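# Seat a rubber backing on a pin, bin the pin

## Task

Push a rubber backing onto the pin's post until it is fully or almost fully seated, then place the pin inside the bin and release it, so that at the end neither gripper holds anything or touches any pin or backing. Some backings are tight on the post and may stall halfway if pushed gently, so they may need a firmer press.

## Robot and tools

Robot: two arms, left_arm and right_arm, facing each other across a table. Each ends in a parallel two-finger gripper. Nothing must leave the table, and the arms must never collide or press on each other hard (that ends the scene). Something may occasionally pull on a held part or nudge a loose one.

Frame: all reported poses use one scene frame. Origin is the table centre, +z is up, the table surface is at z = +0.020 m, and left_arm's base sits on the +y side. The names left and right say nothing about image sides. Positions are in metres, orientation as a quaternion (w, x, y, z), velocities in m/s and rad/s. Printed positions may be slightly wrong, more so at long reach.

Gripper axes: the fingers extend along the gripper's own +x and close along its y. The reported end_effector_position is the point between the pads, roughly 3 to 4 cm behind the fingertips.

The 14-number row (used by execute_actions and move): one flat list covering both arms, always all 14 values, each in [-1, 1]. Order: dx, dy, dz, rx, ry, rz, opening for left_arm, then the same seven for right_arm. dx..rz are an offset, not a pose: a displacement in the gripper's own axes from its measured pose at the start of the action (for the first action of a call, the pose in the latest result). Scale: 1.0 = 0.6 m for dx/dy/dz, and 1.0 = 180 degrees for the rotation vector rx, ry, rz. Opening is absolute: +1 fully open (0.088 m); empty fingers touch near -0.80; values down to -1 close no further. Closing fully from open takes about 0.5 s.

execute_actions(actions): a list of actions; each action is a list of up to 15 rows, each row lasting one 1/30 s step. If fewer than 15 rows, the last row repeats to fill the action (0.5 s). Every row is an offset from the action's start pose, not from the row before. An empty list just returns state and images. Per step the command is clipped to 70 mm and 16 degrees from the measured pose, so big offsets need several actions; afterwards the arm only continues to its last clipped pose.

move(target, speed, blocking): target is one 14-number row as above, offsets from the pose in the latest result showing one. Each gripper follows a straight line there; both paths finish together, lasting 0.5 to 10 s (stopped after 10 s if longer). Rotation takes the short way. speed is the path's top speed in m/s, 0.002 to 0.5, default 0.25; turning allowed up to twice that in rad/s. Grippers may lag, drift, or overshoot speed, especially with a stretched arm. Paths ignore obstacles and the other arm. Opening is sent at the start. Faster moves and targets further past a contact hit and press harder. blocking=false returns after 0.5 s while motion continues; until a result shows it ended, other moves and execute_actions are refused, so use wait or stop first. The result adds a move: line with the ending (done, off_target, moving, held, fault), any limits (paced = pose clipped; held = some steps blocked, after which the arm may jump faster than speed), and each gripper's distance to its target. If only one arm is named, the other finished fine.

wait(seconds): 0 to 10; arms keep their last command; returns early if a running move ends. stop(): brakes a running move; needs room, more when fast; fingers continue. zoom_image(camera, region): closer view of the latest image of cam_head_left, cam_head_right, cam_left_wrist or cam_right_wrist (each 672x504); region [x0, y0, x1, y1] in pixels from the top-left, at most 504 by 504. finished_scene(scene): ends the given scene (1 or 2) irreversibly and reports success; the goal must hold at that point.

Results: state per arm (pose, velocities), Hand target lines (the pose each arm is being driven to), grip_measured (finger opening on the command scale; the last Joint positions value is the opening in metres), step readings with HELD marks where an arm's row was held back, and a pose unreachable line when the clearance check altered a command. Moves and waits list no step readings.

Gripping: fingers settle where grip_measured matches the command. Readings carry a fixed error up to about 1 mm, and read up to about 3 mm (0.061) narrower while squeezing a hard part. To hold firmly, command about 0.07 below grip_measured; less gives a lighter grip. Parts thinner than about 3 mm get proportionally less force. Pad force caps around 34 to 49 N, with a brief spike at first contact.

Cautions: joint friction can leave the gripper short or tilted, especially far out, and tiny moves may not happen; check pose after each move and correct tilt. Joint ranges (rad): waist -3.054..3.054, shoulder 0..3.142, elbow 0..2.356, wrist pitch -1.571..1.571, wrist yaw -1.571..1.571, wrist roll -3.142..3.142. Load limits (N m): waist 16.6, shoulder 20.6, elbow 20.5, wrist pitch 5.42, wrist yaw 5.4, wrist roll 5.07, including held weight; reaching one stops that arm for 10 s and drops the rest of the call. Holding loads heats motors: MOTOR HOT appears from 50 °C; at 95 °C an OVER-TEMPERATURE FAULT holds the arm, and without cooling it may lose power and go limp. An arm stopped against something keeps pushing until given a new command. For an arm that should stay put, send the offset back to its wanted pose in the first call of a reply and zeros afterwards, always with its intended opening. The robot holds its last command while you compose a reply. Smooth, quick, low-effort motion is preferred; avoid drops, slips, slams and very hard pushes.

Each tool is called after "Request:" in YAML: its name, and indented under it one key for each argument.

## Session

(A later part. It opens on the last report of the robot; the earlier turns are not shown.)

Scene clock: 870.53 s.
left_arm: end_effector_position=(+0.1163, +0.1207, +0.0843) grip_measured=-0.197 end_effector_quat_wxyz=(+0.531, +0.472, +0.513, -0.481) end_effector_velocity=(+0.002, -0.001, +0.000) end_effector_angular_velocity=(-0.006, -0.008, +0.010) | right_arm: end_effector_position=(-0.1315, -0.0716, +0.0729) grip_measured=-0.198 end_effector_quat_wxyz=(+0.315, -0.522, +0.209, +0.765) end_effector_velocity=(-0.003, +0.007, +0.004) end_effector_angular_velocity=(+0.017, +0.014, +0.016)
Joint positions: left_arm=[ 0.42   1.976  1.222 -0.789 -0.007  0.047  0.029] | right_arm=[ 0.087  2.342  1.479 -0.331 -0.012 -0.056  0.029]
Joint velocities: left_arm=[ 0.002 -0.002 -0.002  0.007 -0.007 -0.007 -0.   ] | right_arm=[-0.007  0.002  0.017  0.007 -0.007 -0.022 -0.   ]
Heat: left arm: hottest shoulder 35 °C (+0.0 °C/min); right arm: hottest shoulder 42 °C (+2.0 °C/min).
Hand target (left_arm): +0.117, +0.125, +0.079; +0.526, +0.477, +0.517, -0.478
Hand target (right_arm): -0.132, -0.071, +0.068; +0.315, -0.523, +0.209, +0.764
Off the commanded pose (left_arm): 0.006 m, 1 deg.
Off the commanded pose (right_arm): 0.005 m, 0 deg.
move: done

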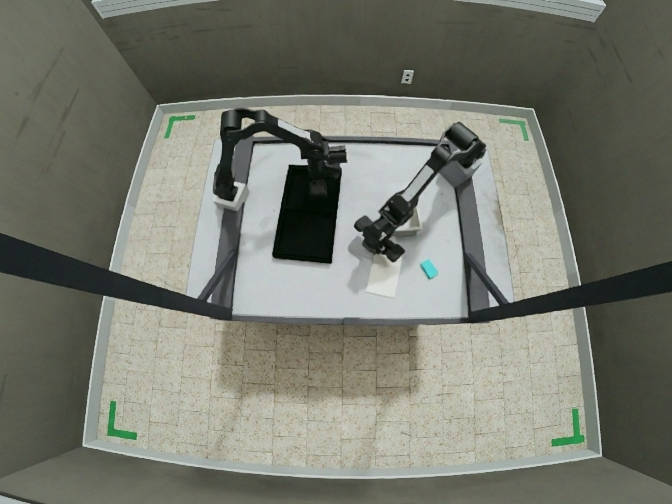

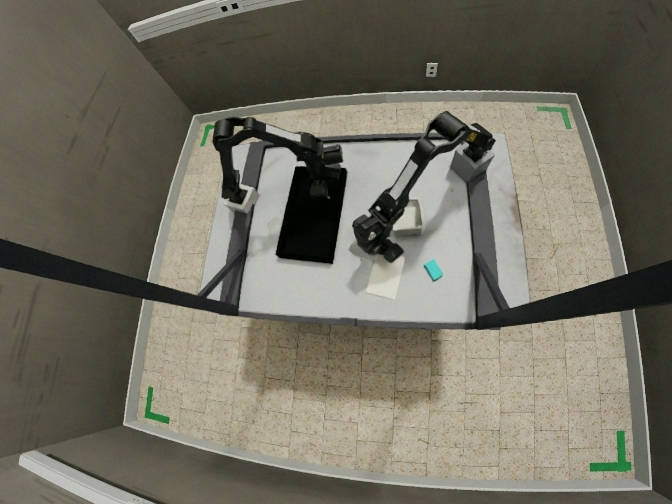

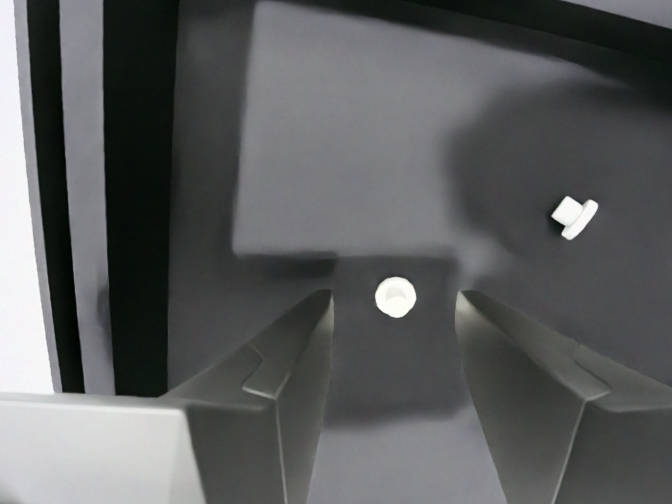

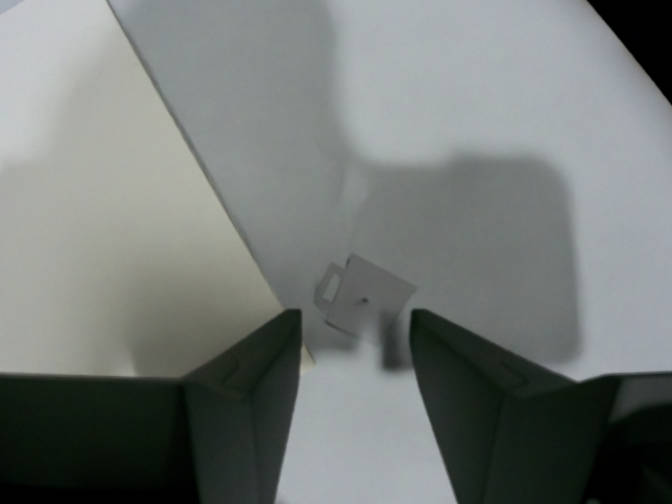

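Request:
move:
  target: [0.016,0,-0.012,0,0.01,0,-0.55, 0.018,-0.009,0,0,0,0,-0.55]
  speed: 0.03

Scene clock: 900.90 s.
left_arm: end_effector_position=(+0.1159, +0.1237, +0.0798) grip_measured=-0.547 end_effector_quat_wxyz=(+0.527, +0.476, +0.517, -0.478) end_effector_velocity=(+0.000, +0.001, +0.001) end_effector_angular_velocity=(+0.003, -0.007, -0.010) | right_arm: end_effector_position=(-0.1304, -0.0658, +0.0678) grip_measured=-0.548 end_effector_quat_wxyz=(+0.317, -0.520, +0.207, +0.766) end_effector_velocity=(-0.001, +0.001, +0.003) end_effector_angular_velocity=(-0.001, +0.005, +0.007)
Joint positions: left_arm=[ 0.42   1.984  1.214 -0.787 -0.007  0.047  0.012] | right_arm=[ 0.077  2.362  1.492 -0.318 -0.013 -0.064  0.012]
Joint velocities: left_arm=[-0.002 -0.002  0.002 -0.007 -0.007  0.007 -0.   ] | right_arm=[-0.002 -0.002  0.007 -0.007 -0.007 -0.007 -0.   ]
Heat: left arm: hottest shoulder 35 °C (+0.0 °C/min); right arm: hottest shoulder 43 °C (+2.0 °C/min).
Hand target (left_arm): +0.116, +0.128, +0.075; +0.523, +0.480, +0.521, -0.474
Hand target (right_arm): -0.131, -0.065, +0.063; +0.315, -0.522, +0.209, +0.765
Off the commanded pose (left_arm): 0.007 m, 1 deg.
Off the commanded pose (right_arm): 0.005 m, 0 deg.
move: done

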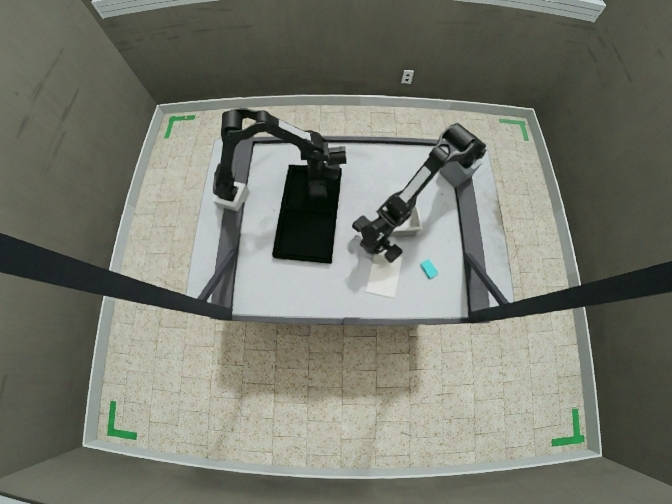

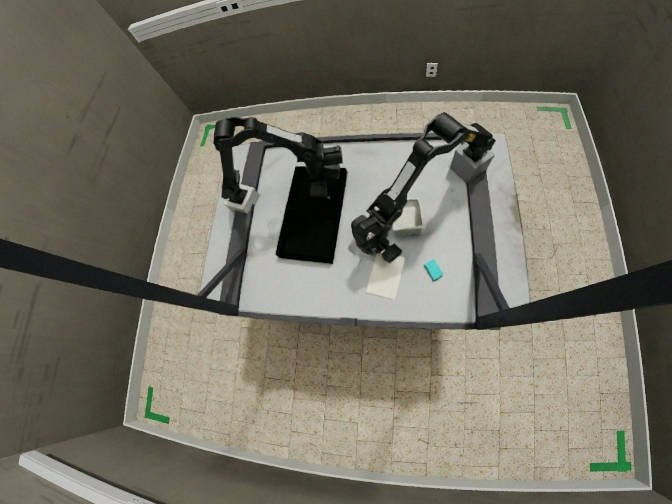

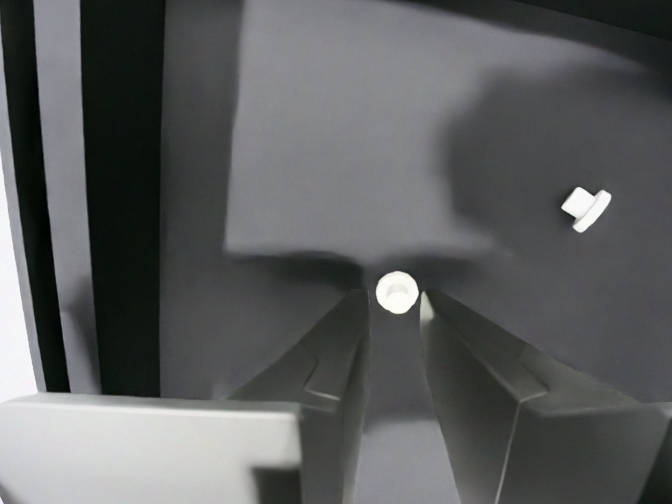

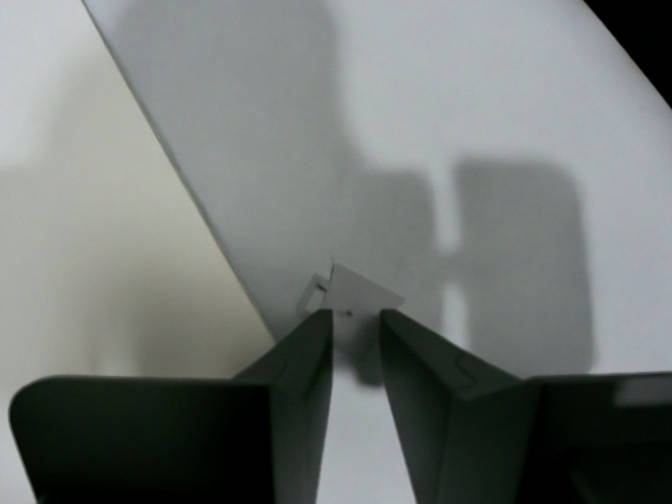

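Request:
zoom_image:
  camera: "cam_left_wrist"
  region: [320, 230, 480, 350]

Request:
zoom_image:
  camera: "cam_right_wrist"
  region: [280, 250, 440, 370]

Region (320, 230, 480, 350) of cam_left_wrist's 672x504 image, scaled by 3.150, with more detail than that image has; it fills the top 378 rows of this view, and the rest is white.

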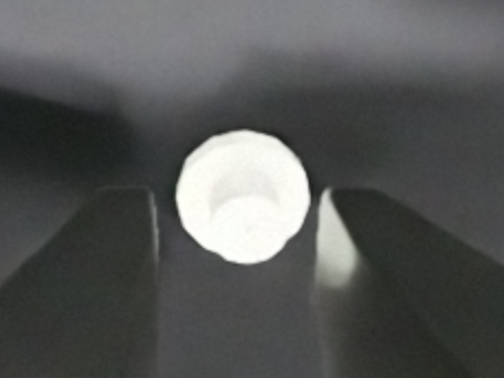

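Region (280, 250, 440, 370) of cam_right_wrist's 672x504 image, scaled by 3.150, with more detail than that image has; it fills the top 378 rows of this view, and the rest is white.

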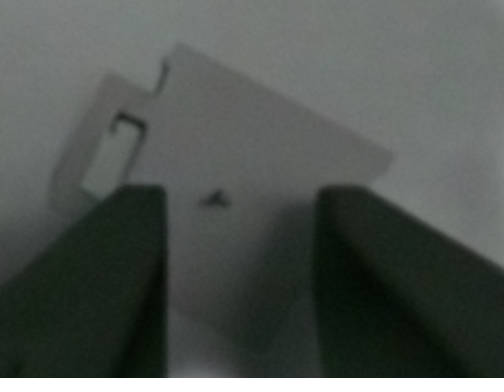

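Request:
move:
  target: [0.021,0,-0.007,0,0.005,0,-0.61, 0.022,0.004,-0.005,0,0,0,-0.6]
  speed: 0.02

Request:
zoom_image:
  camera: "cam_left_wrist"
  region: [320, 240, 480, 360]

Request:
zoom_image:
  camera: "cam_right_wrist"
  region: [280, 260, 440, 380]

Scene clock: 921.50 s.
left_arm: end_effector_position=(+0.1159, +0.1238, +0.0725) grip_measured=-0.607 end_effector_quat_wxyz=(+0.528, +0.475, +0.516, -0.479) end_effector_velocity=(-0.003, +0.007, -0.001) end_effector_angular_velocity=(+0.025, +0.011, +0.019) | right_arm: end_effector_position=(-0.1340, -0.0635, +0.0631) grip_measured=-0.598 end_effector_quat_wxyz=(+0.318, -0.514, +0.205, +0.770) end_effector_velocity=(-0.002, +0.002, +0.002) end_effector_angular_velocity=(-0.001, +0.019, -0.020)
Joint positions: left_arm=[ 0.42   1.997  1.199 -0.758 -0.007  0.047  0.009] | right_arm=[ 0.079  2.379  1.494 -0.289 -0.013 -0.062  0.01 ]
Joint velocities: left_arm=[-0.002 -0.002 -0.007 -0.022  0.007 -0.022 -0.   ] | right_arm=[-0.002 -0.002  0.002  0.007 -0.007  0.022 -0.   ]
Heat: left arm: hottest shoulder 36 °C (+1.0 °C/min); right arm: hottest shoulder 44 °C (+3.0 °C/min).
Hand target (left_arm): +0.115, +0.128, +0.067; +0.523, +0.479, +0.521, -0.475
Hand target (right_arm): -0.133, -0.066, +0.055; +0.317, -0.520, +0.207, +0.766
Off the commanded pose (left_arm): 0.007 m, 1 deg.
Off the commanded pose (right_arm): 0.009 m, 1 deg.
move: off_target (right_arm)

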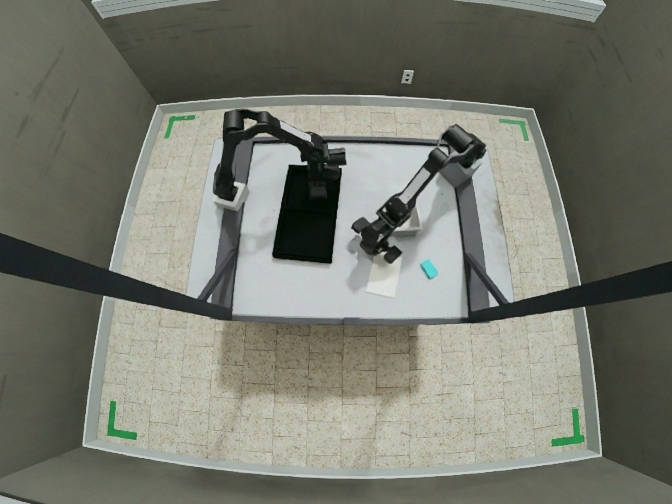

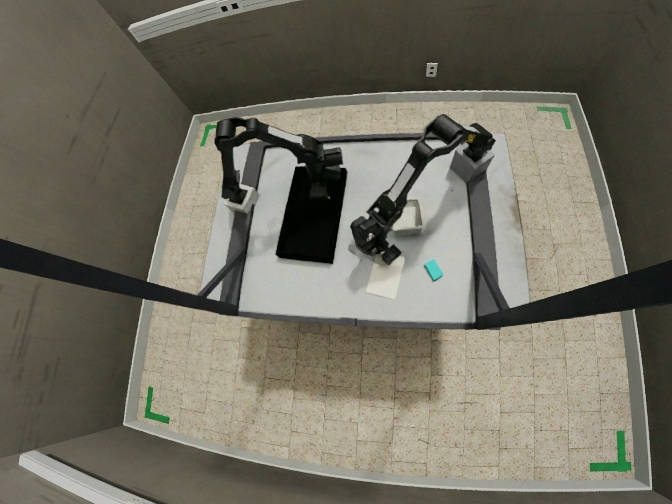

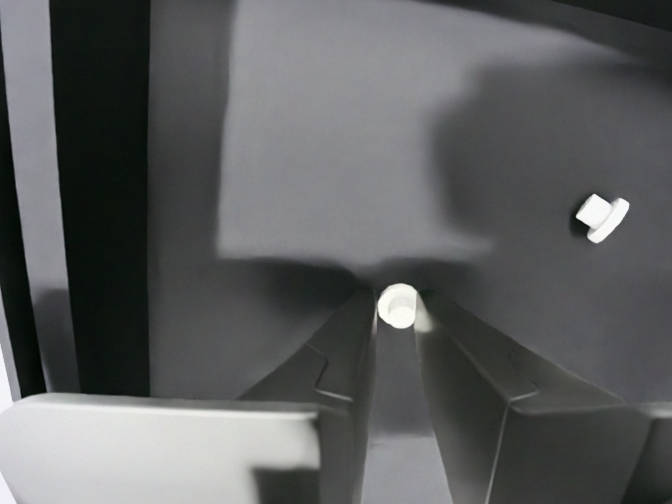

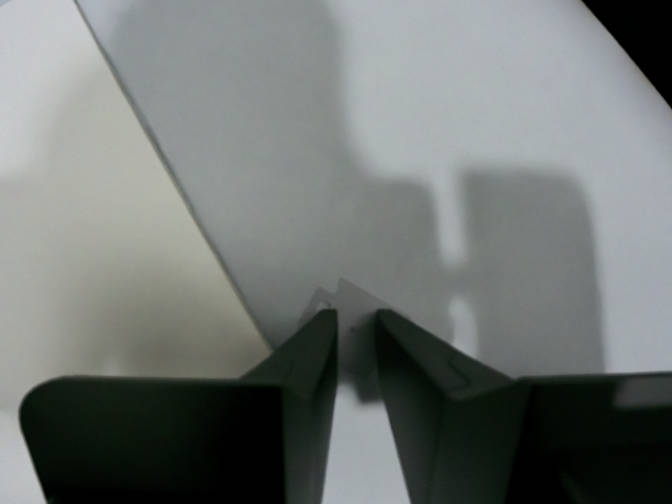

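Region (320, 240, 480, 360) of cam_left_wrist's 672x504 image, scaled by 3.150, with more detail than that image has; it fills the top 378 rows of this view, and the rest is white.

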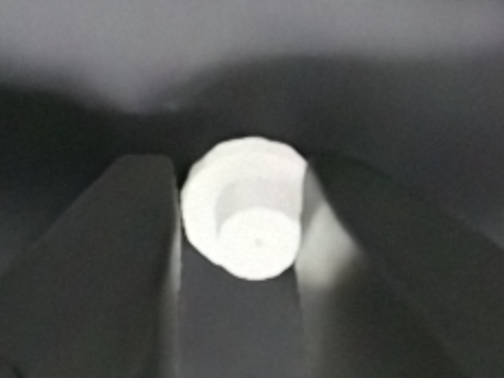

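Region (280, 260, 440, 380) of cam_right_wrist's 672x504 image, scaled by 3.150, with more detail than that image has; it fills the top 378 rows of this view, and the rest is white.

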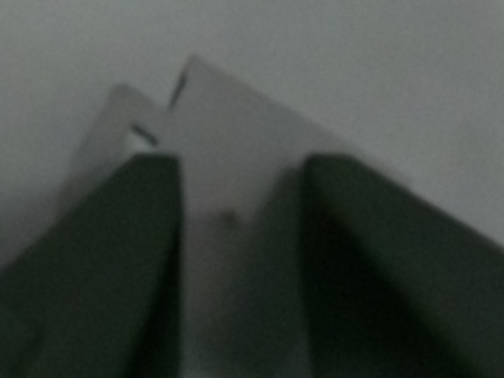

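Request:
execute_actions:
  actions:
    - [[0,0,0,0,0,0,-0.65, -0.002,0,0,0,0,0,-0.7],[0,0,0,0,0,0,-0.65, -0.002,0,0,0,0,0,-0.7],[0,0,0,0,0,0,-0.66, -0.002,0,0,0,0,0,-0.72],[0,0,0,0,0,0,-0.67, -0.002,0,0,0,0,0,-0.74],[0,0,0,0,0,0,-0.68, -0.002,0,0,0,0,0,-0.76],[0,0,0,0,0,0,-0.69, -0.002,0,0,0,0,0,-0.78],[0,0,0,0,0,0,-0.70, -0.002,0,0,0,0,0,-0.80],[0,0,0,0,0,0,-0.71, -0.002,0,0,0,0,0,-0.83],[0,0,0,0,0,0,-0.72, -0.002,0,0,0,0,0,-0.86],[0,0,0,0,0,0,-0.73, -0.002,0,0,0,0,0,-0.9],[0,0,0,0,0,0,-0.74, -0.002,0,0,0,0,0,-0.95],[0,0,0,0,0,0,-0.75, -0.002,0,0,0,0,0,-1.0]]

Request:
zoom_image:
  camera: "cam_left_wrist"
  region: [320, 240, 480, 360]

Request:
zoom_image:
  camera: "cam_right_wrist"
  region: [280, 260, 440, 380]

Scene clock: 937.93 s.
left_arm: end_effector_position=(+0.1159, +0.1238, +0.0725) grip_measured=-0.733 end_effector_quat_wxyz=(+0.528, +0.475, +0.516, -0.479) end_effector_velocity=(-0.001, -0.002, +0.002) end_effector_angular_velocity=(-0.011, -0.009, +0.000) | right_arm: end_effector_position=(-0.1340, -0.0635, +0.0631) grip_measured=-0.816 end_effector_quat_wxyz=(+0.319, -0.514, +0.205, +0.770) end_effector_velocity=(+0.005, -0.002, -0.001) end_effector_angular_velocity=(-0.010, -0.022, +0.001)
Joint positions: left_arm=[ 0.42   1.997  1.199 -0.758 -0.007  0.047  0.003] | right_arm=[ 0.079  2.379  1.494 -0.288 -0.013 -0.062  0.   ]
Joint velocities: left_arm=[-0.007 -0.007 -0.002  0.007 -0.007 -0.007 -0.004] | right_arm=[-0.002 -0.002 -0.002 -0.022  0.007 -0.007  0.   ]
Heat: left arm: hottest shoulder 36 °C (+1.0 °C/min); right arm: hottest shoulder 43 °C (+1.0 °C/min).
Hand target (left_arm): +0.116, +0.124, +0.073; +0.528, +0.475, +0.516, -0.479
Hand target (right_arm): -0.134, -0.064, +0.064; +0.319, -0.514, +0.205, +0.770
Off the commanded pose (left_arm): 0.000 m, 0 deg.
Off the commanded pose (right_arm): 0.001 m, 0 deg.
Step readings (end_effector_position):
0: left_arm (+0.1159, +0.1238, +0.0725) | right_arm (-0.1340, -0.0635, +0.0631)
1: left_arm (+0.1159, +0.1238, +0.0725) | right_arm (-0.1340, -0.0635, +0.0631)
2: left_arm (+0.1159, +0.1238, +0.0725) | right_arm (-0.1342, -0.0636, +0.0631)
4: left_arm (+0.1159, +0.1238, +0.0725) | right_arm (-0.1342, -0.0636, +0.0631)
8: left_arm (+0.1159, +0.1238, +0.0725) | right_arm (-0.1340, -0.0635, +0.0631)
15: end_effector_position above

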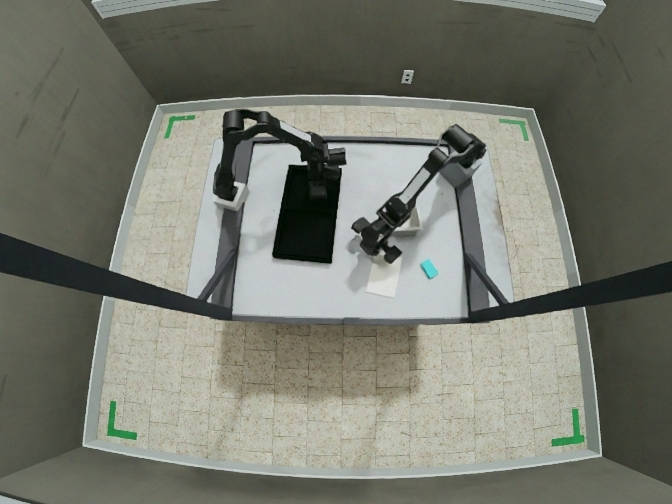

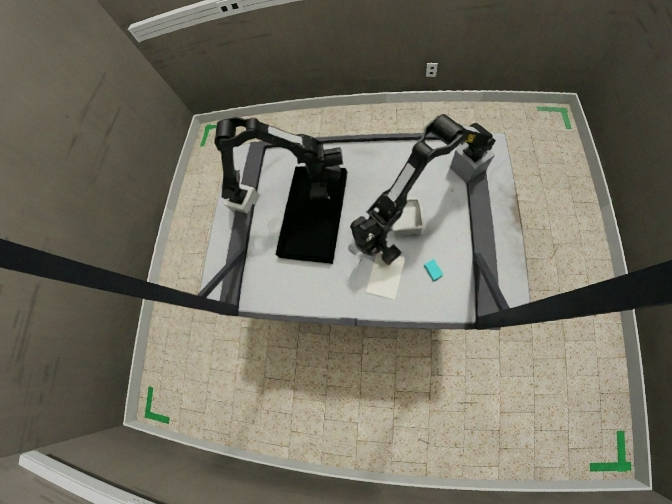

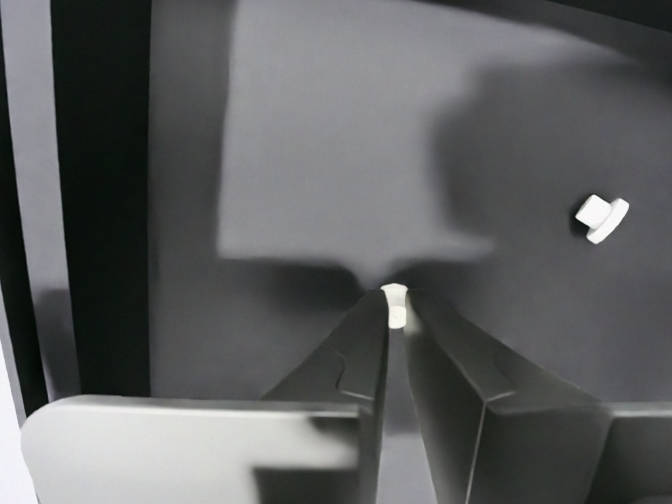

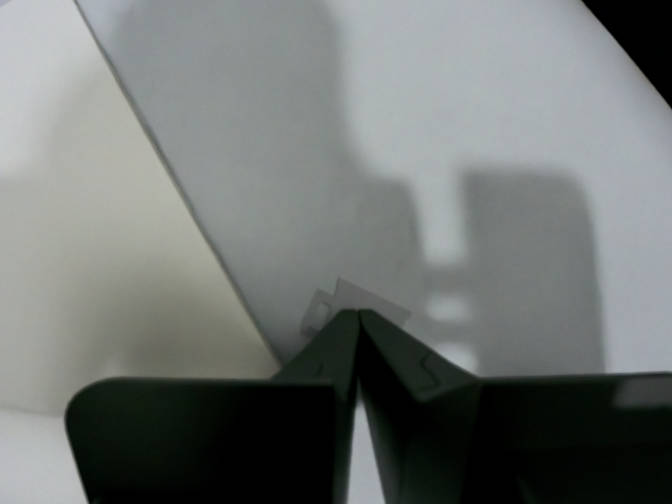

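Region (320, 240, 480, 360) of cam_left_wrist's 672x504 image, scaled by 3.150, with more detail than that image has; it fills the top 378 rows of this view, and the rest is white.

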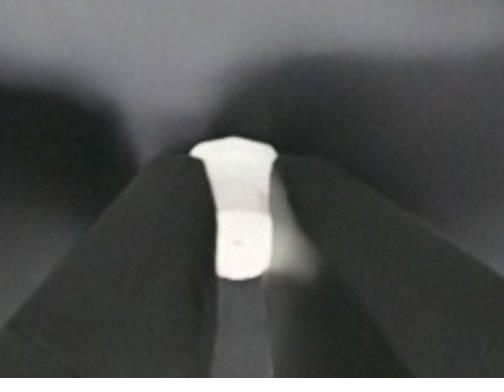

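Region (280, 260, 440, 380) of cam_right_wrist's 672x504 image, scaled by 3.150, with more detail than that image has; it fills the top 378 rows of this view, and the rest is white.

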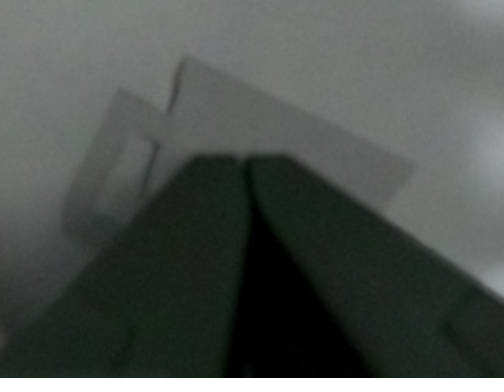

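Request:
move:
  target: [-0.092,0,0,0,0,0,-0.78, -0.0845,-0.001,0.0355,0,0,0,-1]
  speed: 0.06

Scene clock: 999.50 s.
left_arm: end_effector_position=(+0.1153, +0.1284, +0.1207) grip_measured=-0.764 end_effector_quat_wxyz=(+0.522, +0.480, +0.523, -0.473) end_effector_velocity=(+0.004, +0.003, +0.000) end_effector_angular_velocity=(+0.012, -0.035, +0.005) | right_arm: end_effector_position=(-0.1321, -0.0656, +0.1125) grip_measured=-0.816 end_effector_quat_wxyz=(+0.317, -0.518, +0.207, +0.767) end_effector_velocity=(+0.001, -0.001, -0.000) end_effector_angular_velocity=(-0.008, -0.002, +0.007)
Joint positions: left_arm=[ 0.42   1.915  1.296 -0.959 -0.007  0.047  0.002] | right_arm=[ 0.079  2.272  1.534 -0.445 -0.013 -0.062  0.   ]
Joint velocities: left_arm=[-0.002 -0.002 -0.002 -0.007 -0.037 -0.007 -0.   ] | right_arm=[-0.002 -0.002 -0.002 -0.007 -0.007 -0.007  0.   ]
Heat: left arm: hottest shoulder 38 °C (+2.0 °C/min); right arm: hottest shoulder 54 °C (+10.1 °C/min). Fold the right arm in close to its base before you think long.
Hand target (left_arm): +0.116, +0.124, +0.128; +0.528, +0.475, +0.516, -0.479
Hand target (right_arm): -0.134, -0.064, +0.118; +0.319, -0.514, +0.205, +0.770
Off the commanded pose (left_arm): 0.008 m, 1 deg.
Off the commanded pose (right_arm): 0.006 m, 1 deg.
MOTOR HOT: a motor of the right arm reached 50 °C. Now the hottest motor of the right arm, joint 2 (shoulder), reports 54 °C. The temperature limit of the motors' drives, at which the controller stops that arm, is 95 °C. To cool a motor, set the load down, stop pushing, or move to a pose that needs little force.
move: done

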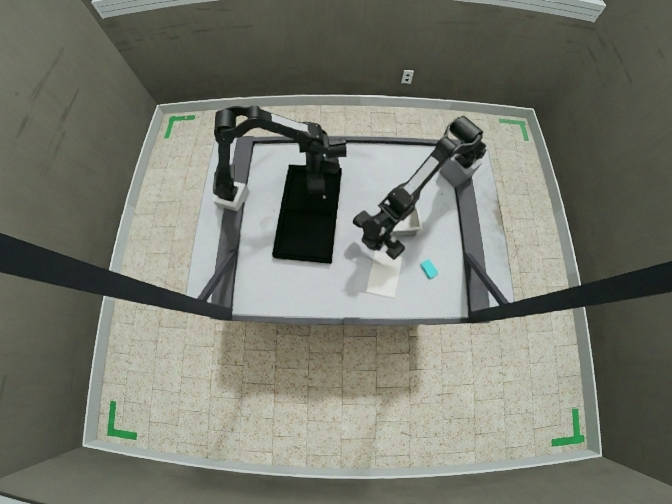

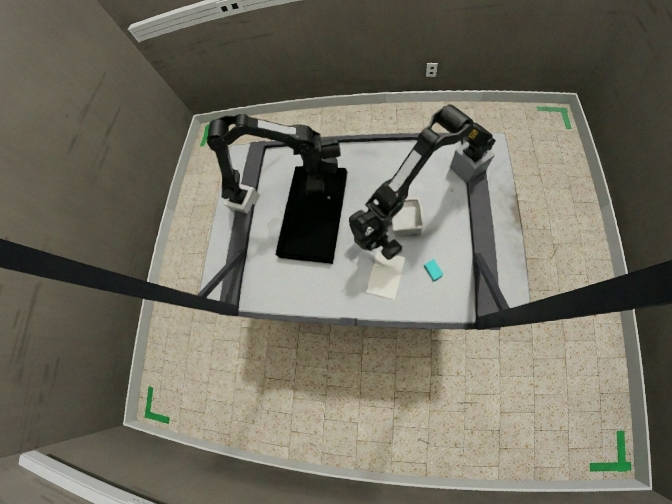

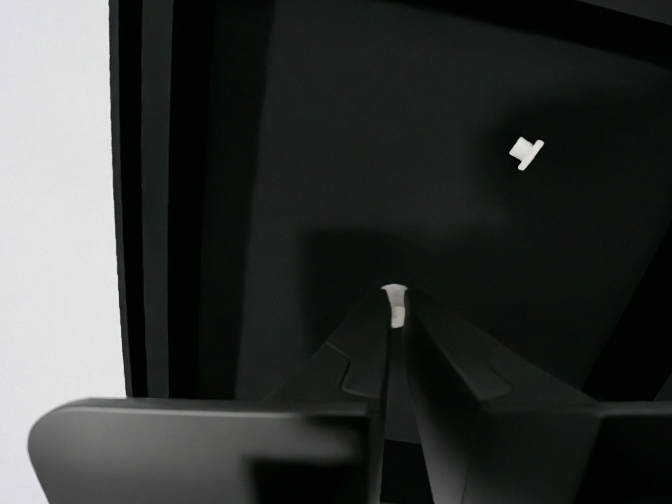

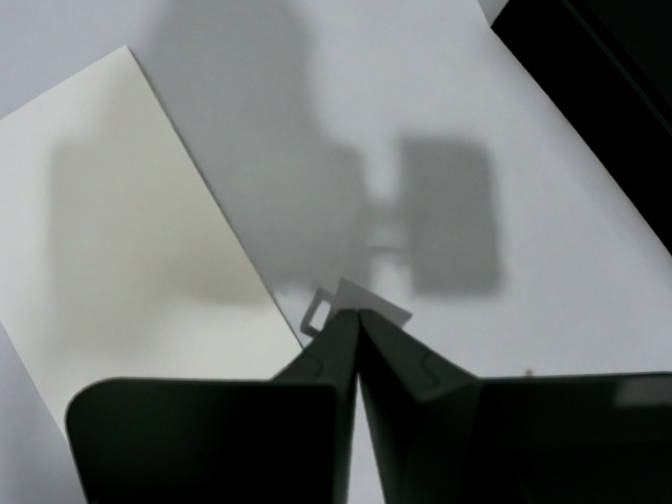

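Request:
move:
  target: [0,0,0,0,0,0,-0.78, -0.1327,-0.2466,-0.3326,0.1646,0.0019,-0.0672,-1]
  speed: 0.15

Scene clock: 1015.40 s.
left_arm: end_effector_position=(+0.1153, +0.1285, +0.1207) grip_measured=-0.764 end_effector_quat_wxyz=(+0.521, +0.481, +0.523, -0.473) end_effector_velocity=(+0.004, +0.003, +0.000) end_effector_angular_velocity=(+0.010, -0.021, +0.010) | right_arm: end_effector_position=(+0.1221, -0.1096, +0.1105) grip_measured=-0.816 end_effector_quat_wxyz=(+0.515, -0.439, +0.344, +0.650) end_effector_velocity=(+0.003, -0.008, -0.003) end_effector_angular_velocity=(-0.026, -0.008, +0.016)
Joint positions: left_arm=[ 0.42   1.915  1.296 -0.96  -0.007  0.047  0.002] | right_arm=[-0.414  1.769  0.737 -0.152  0.007  0.002  0.   ]
Joint velocities: left_arm=[ 0.002 -0.002 -0.002 -0.007 -0.022 -0.007 -0.   ] | right_arm=[-0.007 -0.007 -0.012 -0.022 -0.007 -0.022  0.   ]
Heat: left arm: hottest shoulder 39 °C (+2.0 °C/min); right arm: hottest shoulder 56 °C (+8.1 °C/min). Fold the right arm in close to its base before you think long.
Hand target (left_arm): +0.115, +0.128, +0.121; +0.522, +0.480, +0.522, -0.473
Hand target (right_arm): +0.123, -0.111, +0.111; +0.515, -0.439, +0.344, +0.651
Off the commanded pose (left_arm): 0.000 m, 0 deg.
Off the commanded pose (right_arm): 0.004 m, 0 deg.
MOTOR HOT: still on. Now the hottest motor of the right arm, joint 2 (shoulder), reports 56 °C; a drive's own limit is 95 °C.
move: done

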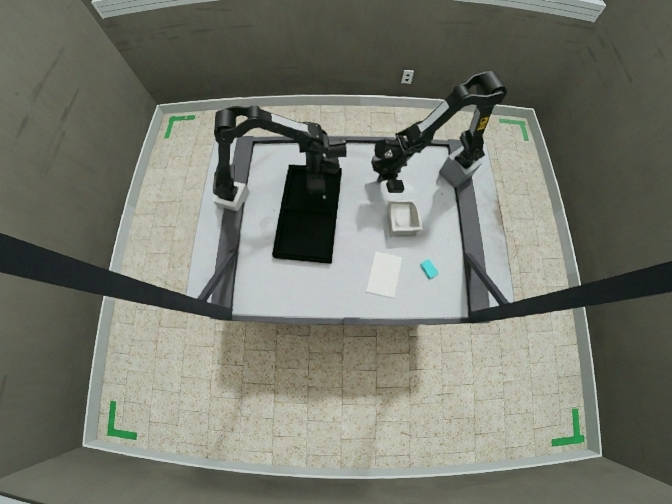

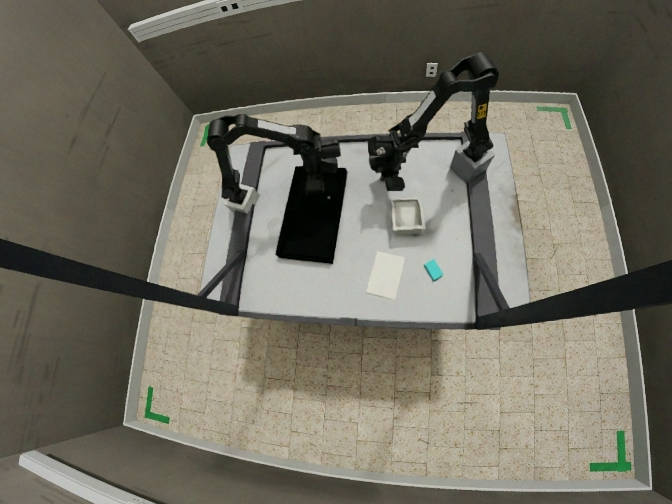

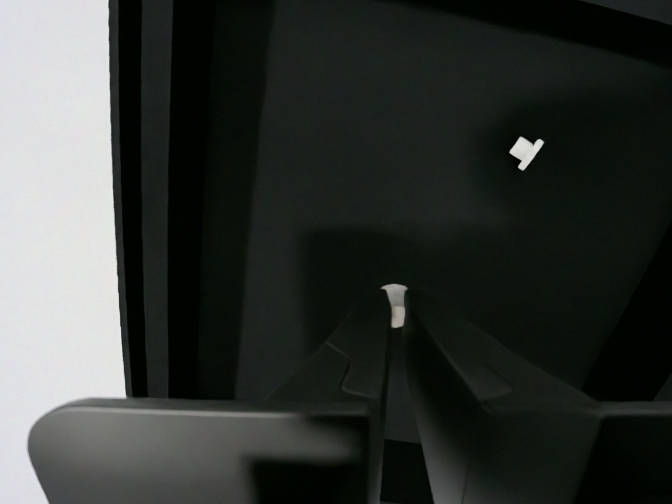

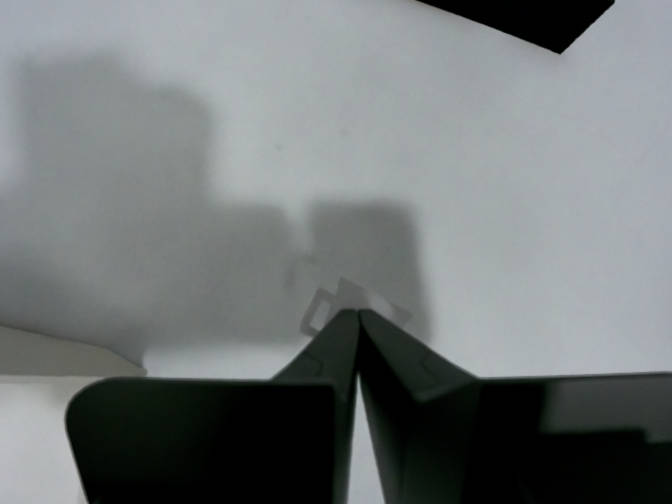

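Request:
move:
  target: [0,-0.1158,0.0732,0.53,0,0,-0.78, 0.058,-0.0807,-0.0445,0,0,0,-1]
  speed: 0.4

Scene clock: 1047.30 s.
left_arm: end_effector_position=(+0.0517, +0.0808, +0.1207) grip_measured=-0.764 end_effector_quat_wxyz=(-0.001, +0.709, +0.005, -0.705) end_effector_velocity=(+0.000, +0.001, +0.001) end_effector_angular_velocity=(+0.002, -0.007, +0.005) | right_arm: end_effector_position=(+0.1709, -0.1052, +0.0734) grip_measured=-0.816 end_effector_quat_wxyz=(+0.519, -0.435, +0.340, +0.653) end_effector_velocity=(-0.000, -0.002, -0.000) end_effector_angular_velocity=(-0.007, +0.004, +0.007)
Joint positions: left_arm=[ 0.239  2.076  1.53  -1.033 -0.006  1.522  0.002] | right_arm=[-0.593  1.891  0.671  0.047 -0.061 -0.162  0.   ]
Joint velocities: left_arm=[-0.002 -0.002  0.002 -0.007 -0.007 -0.007 -0.   ] | right_arm=[-0.002 -0.002 -0.002 -0.007 -0.007 -0.007  0.   ]
Heat: left arm: hottest shoulder 38 °C (+0.0 °C/min); right arm: hottest shoulder 48 °C (-5.1 °C/min). Fold the right arm in close to its base before you think long.
Hand target (left_arm): +0.050, +0.078, +0.120; -0.004, +0.708, +0.001, -0.706
Hand target (right_arm): +0.171, -0.109, +0.069; +0.515, -0.438, +0.345, +0.651
Off the commanded pose (left_arm): 0.003 m, 1 deg.
Off the commanded pose (right_arm): 0.007 m, 1 deg.
MOTOR HOT: still on. Now the hottest motor of the right arm, joint 2 (shoulder), reports 48 °C; a drive's own limit is 95 °C.
move: done

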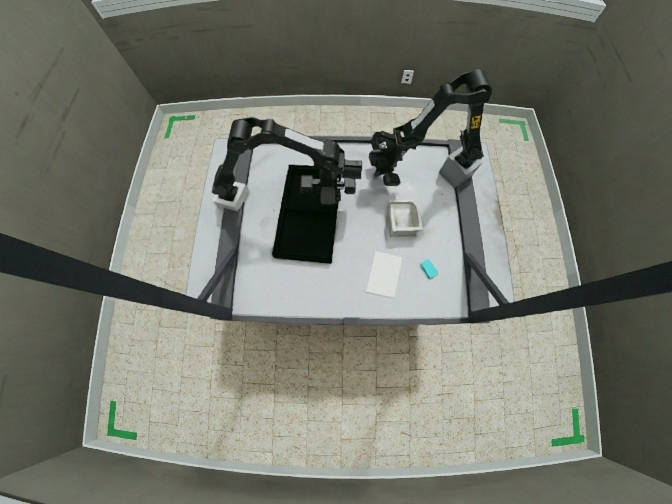

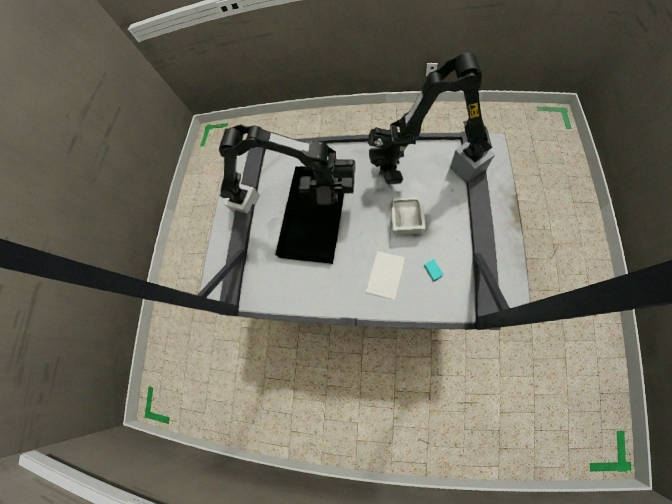

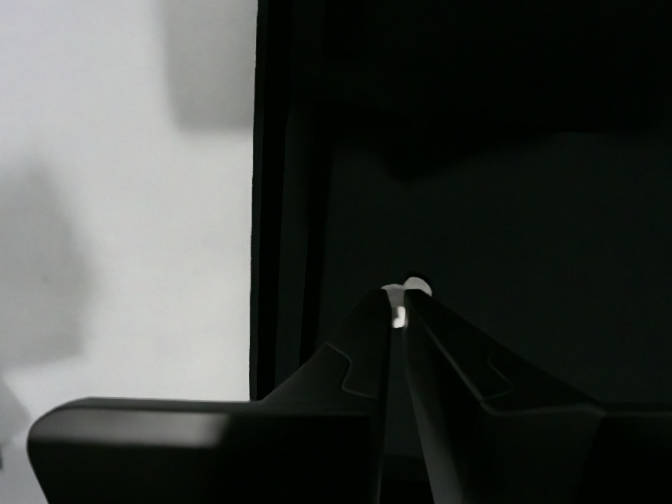

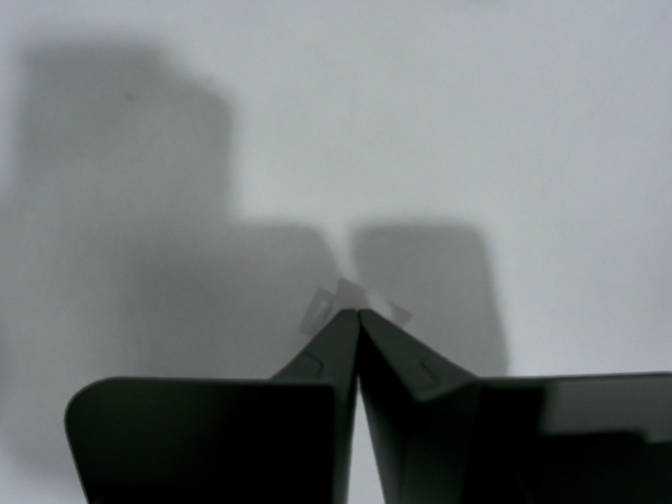

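Request:
move:
  target: [0.048,0.16,0.003,0,0,0,-0.78, 0.0198,0.0017,-0.0155,0,0.004,0,-1]
  speed: 0.1

Request:
zoom_image:
  camera: "cam_right_wrist"
  region: [240, 220, 480, 400]

Scene clock: 1065.73 s.
left_arm: end_effector_position=(+0.0494, -0.0123, +0.0923) grip_measured=-0.764 end_effector_quat_wxyz=(+0.000, +0.709, +0.005, -0.705) end_effector_velocity=(-0.000, +0.001, +0.006) end_effector_angular_velocity=(+0.012, -0.008, +0.005) | right_arm: end_effector_position=(+0.1708, -0.1049, +0.0634) grip_measured=-0.816 end_effector_quat_wxyz=(+0.519, -0.434, +0.339, +0.654) end_effector_velocity=(+0.002, -0.002, -0.000) end_effector_angular_velocity=(-0.005, -0.016, +0.015)
Joint positions: left_arm=[ 0.243  2.496  2.128 -1.21  -0.006  1.524  0.002] | right_arm=[-0.593  1.932  0.663  0.098 -0.061 -0.162  0.   ]
Joint velocities: left_arm=[-0.002  0.002  0.027 -0.037 -0.007 -0.007 -0.   ] | right_arm=[-0.002 -0.002 -0.002 -0.007  0.007 -0.022  0.   ]
Heat: left arm: hottest shoulder 38 °C (-1.0 °C/min); right arm: hottest shoulder 43 °C (-12.2 °C/min).
Hand target (left_arm): +0.051, -0.014, +0.090; -0.001, +0.709, +0.004, -0.705
Hand target (right_arm): +0.171, -0.109, +0.059; +0.516, -0.439, +0.343, +0.650
Off the commanded pose (left_arm): 0.003 m, 0 deg.
Off the commanded pose (right_arm): 0.006 m, 1 deg.
MOTOR HOT: cleared. Now the hottest motor of the right arm, joint 2 (shoulder), reports 43 °C.
move: done

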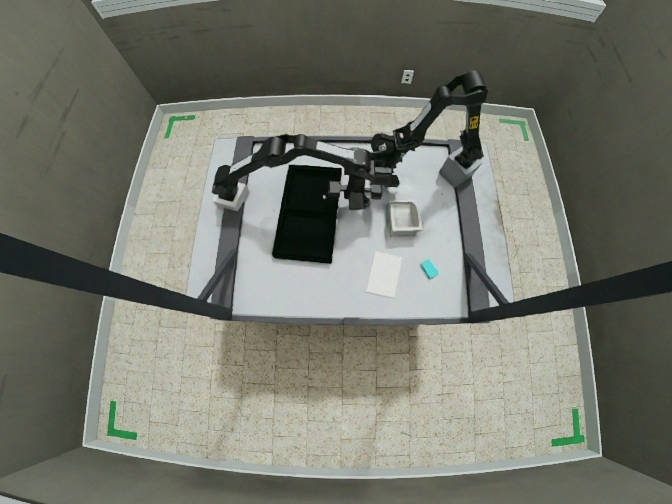

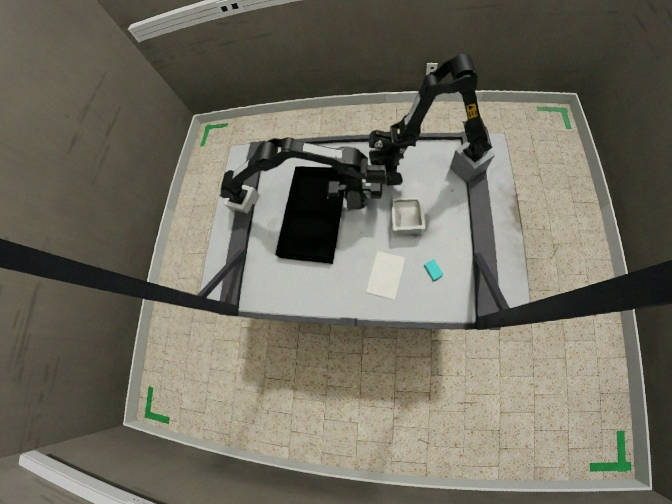

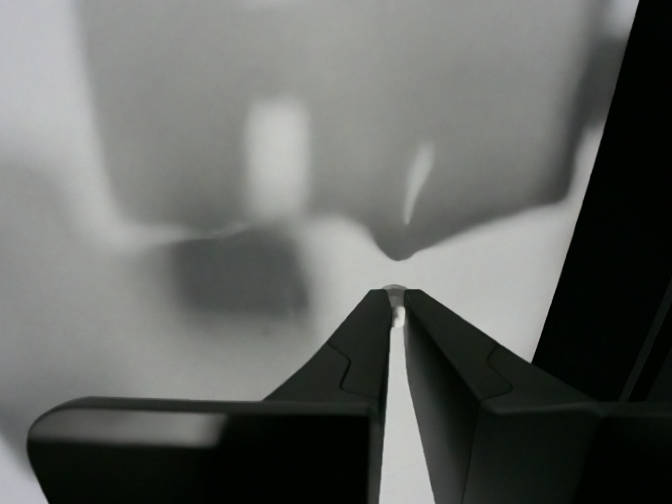

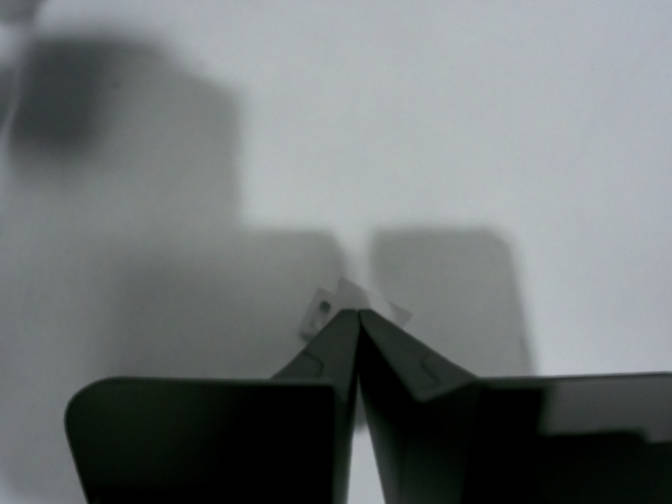

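Region (240, 220, 480, 400) of cam_right_wrist's 672x504 image, scaled by 2.100, with more detail than that image has; it fills the top 378 rows of this view, and the rest is white.

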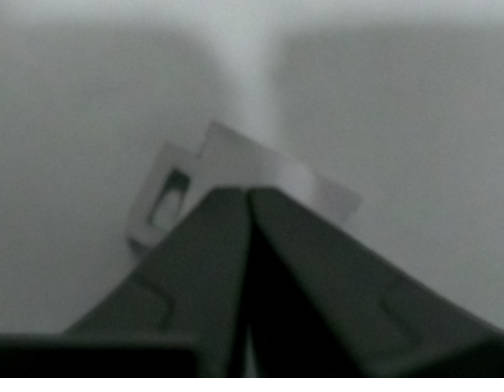

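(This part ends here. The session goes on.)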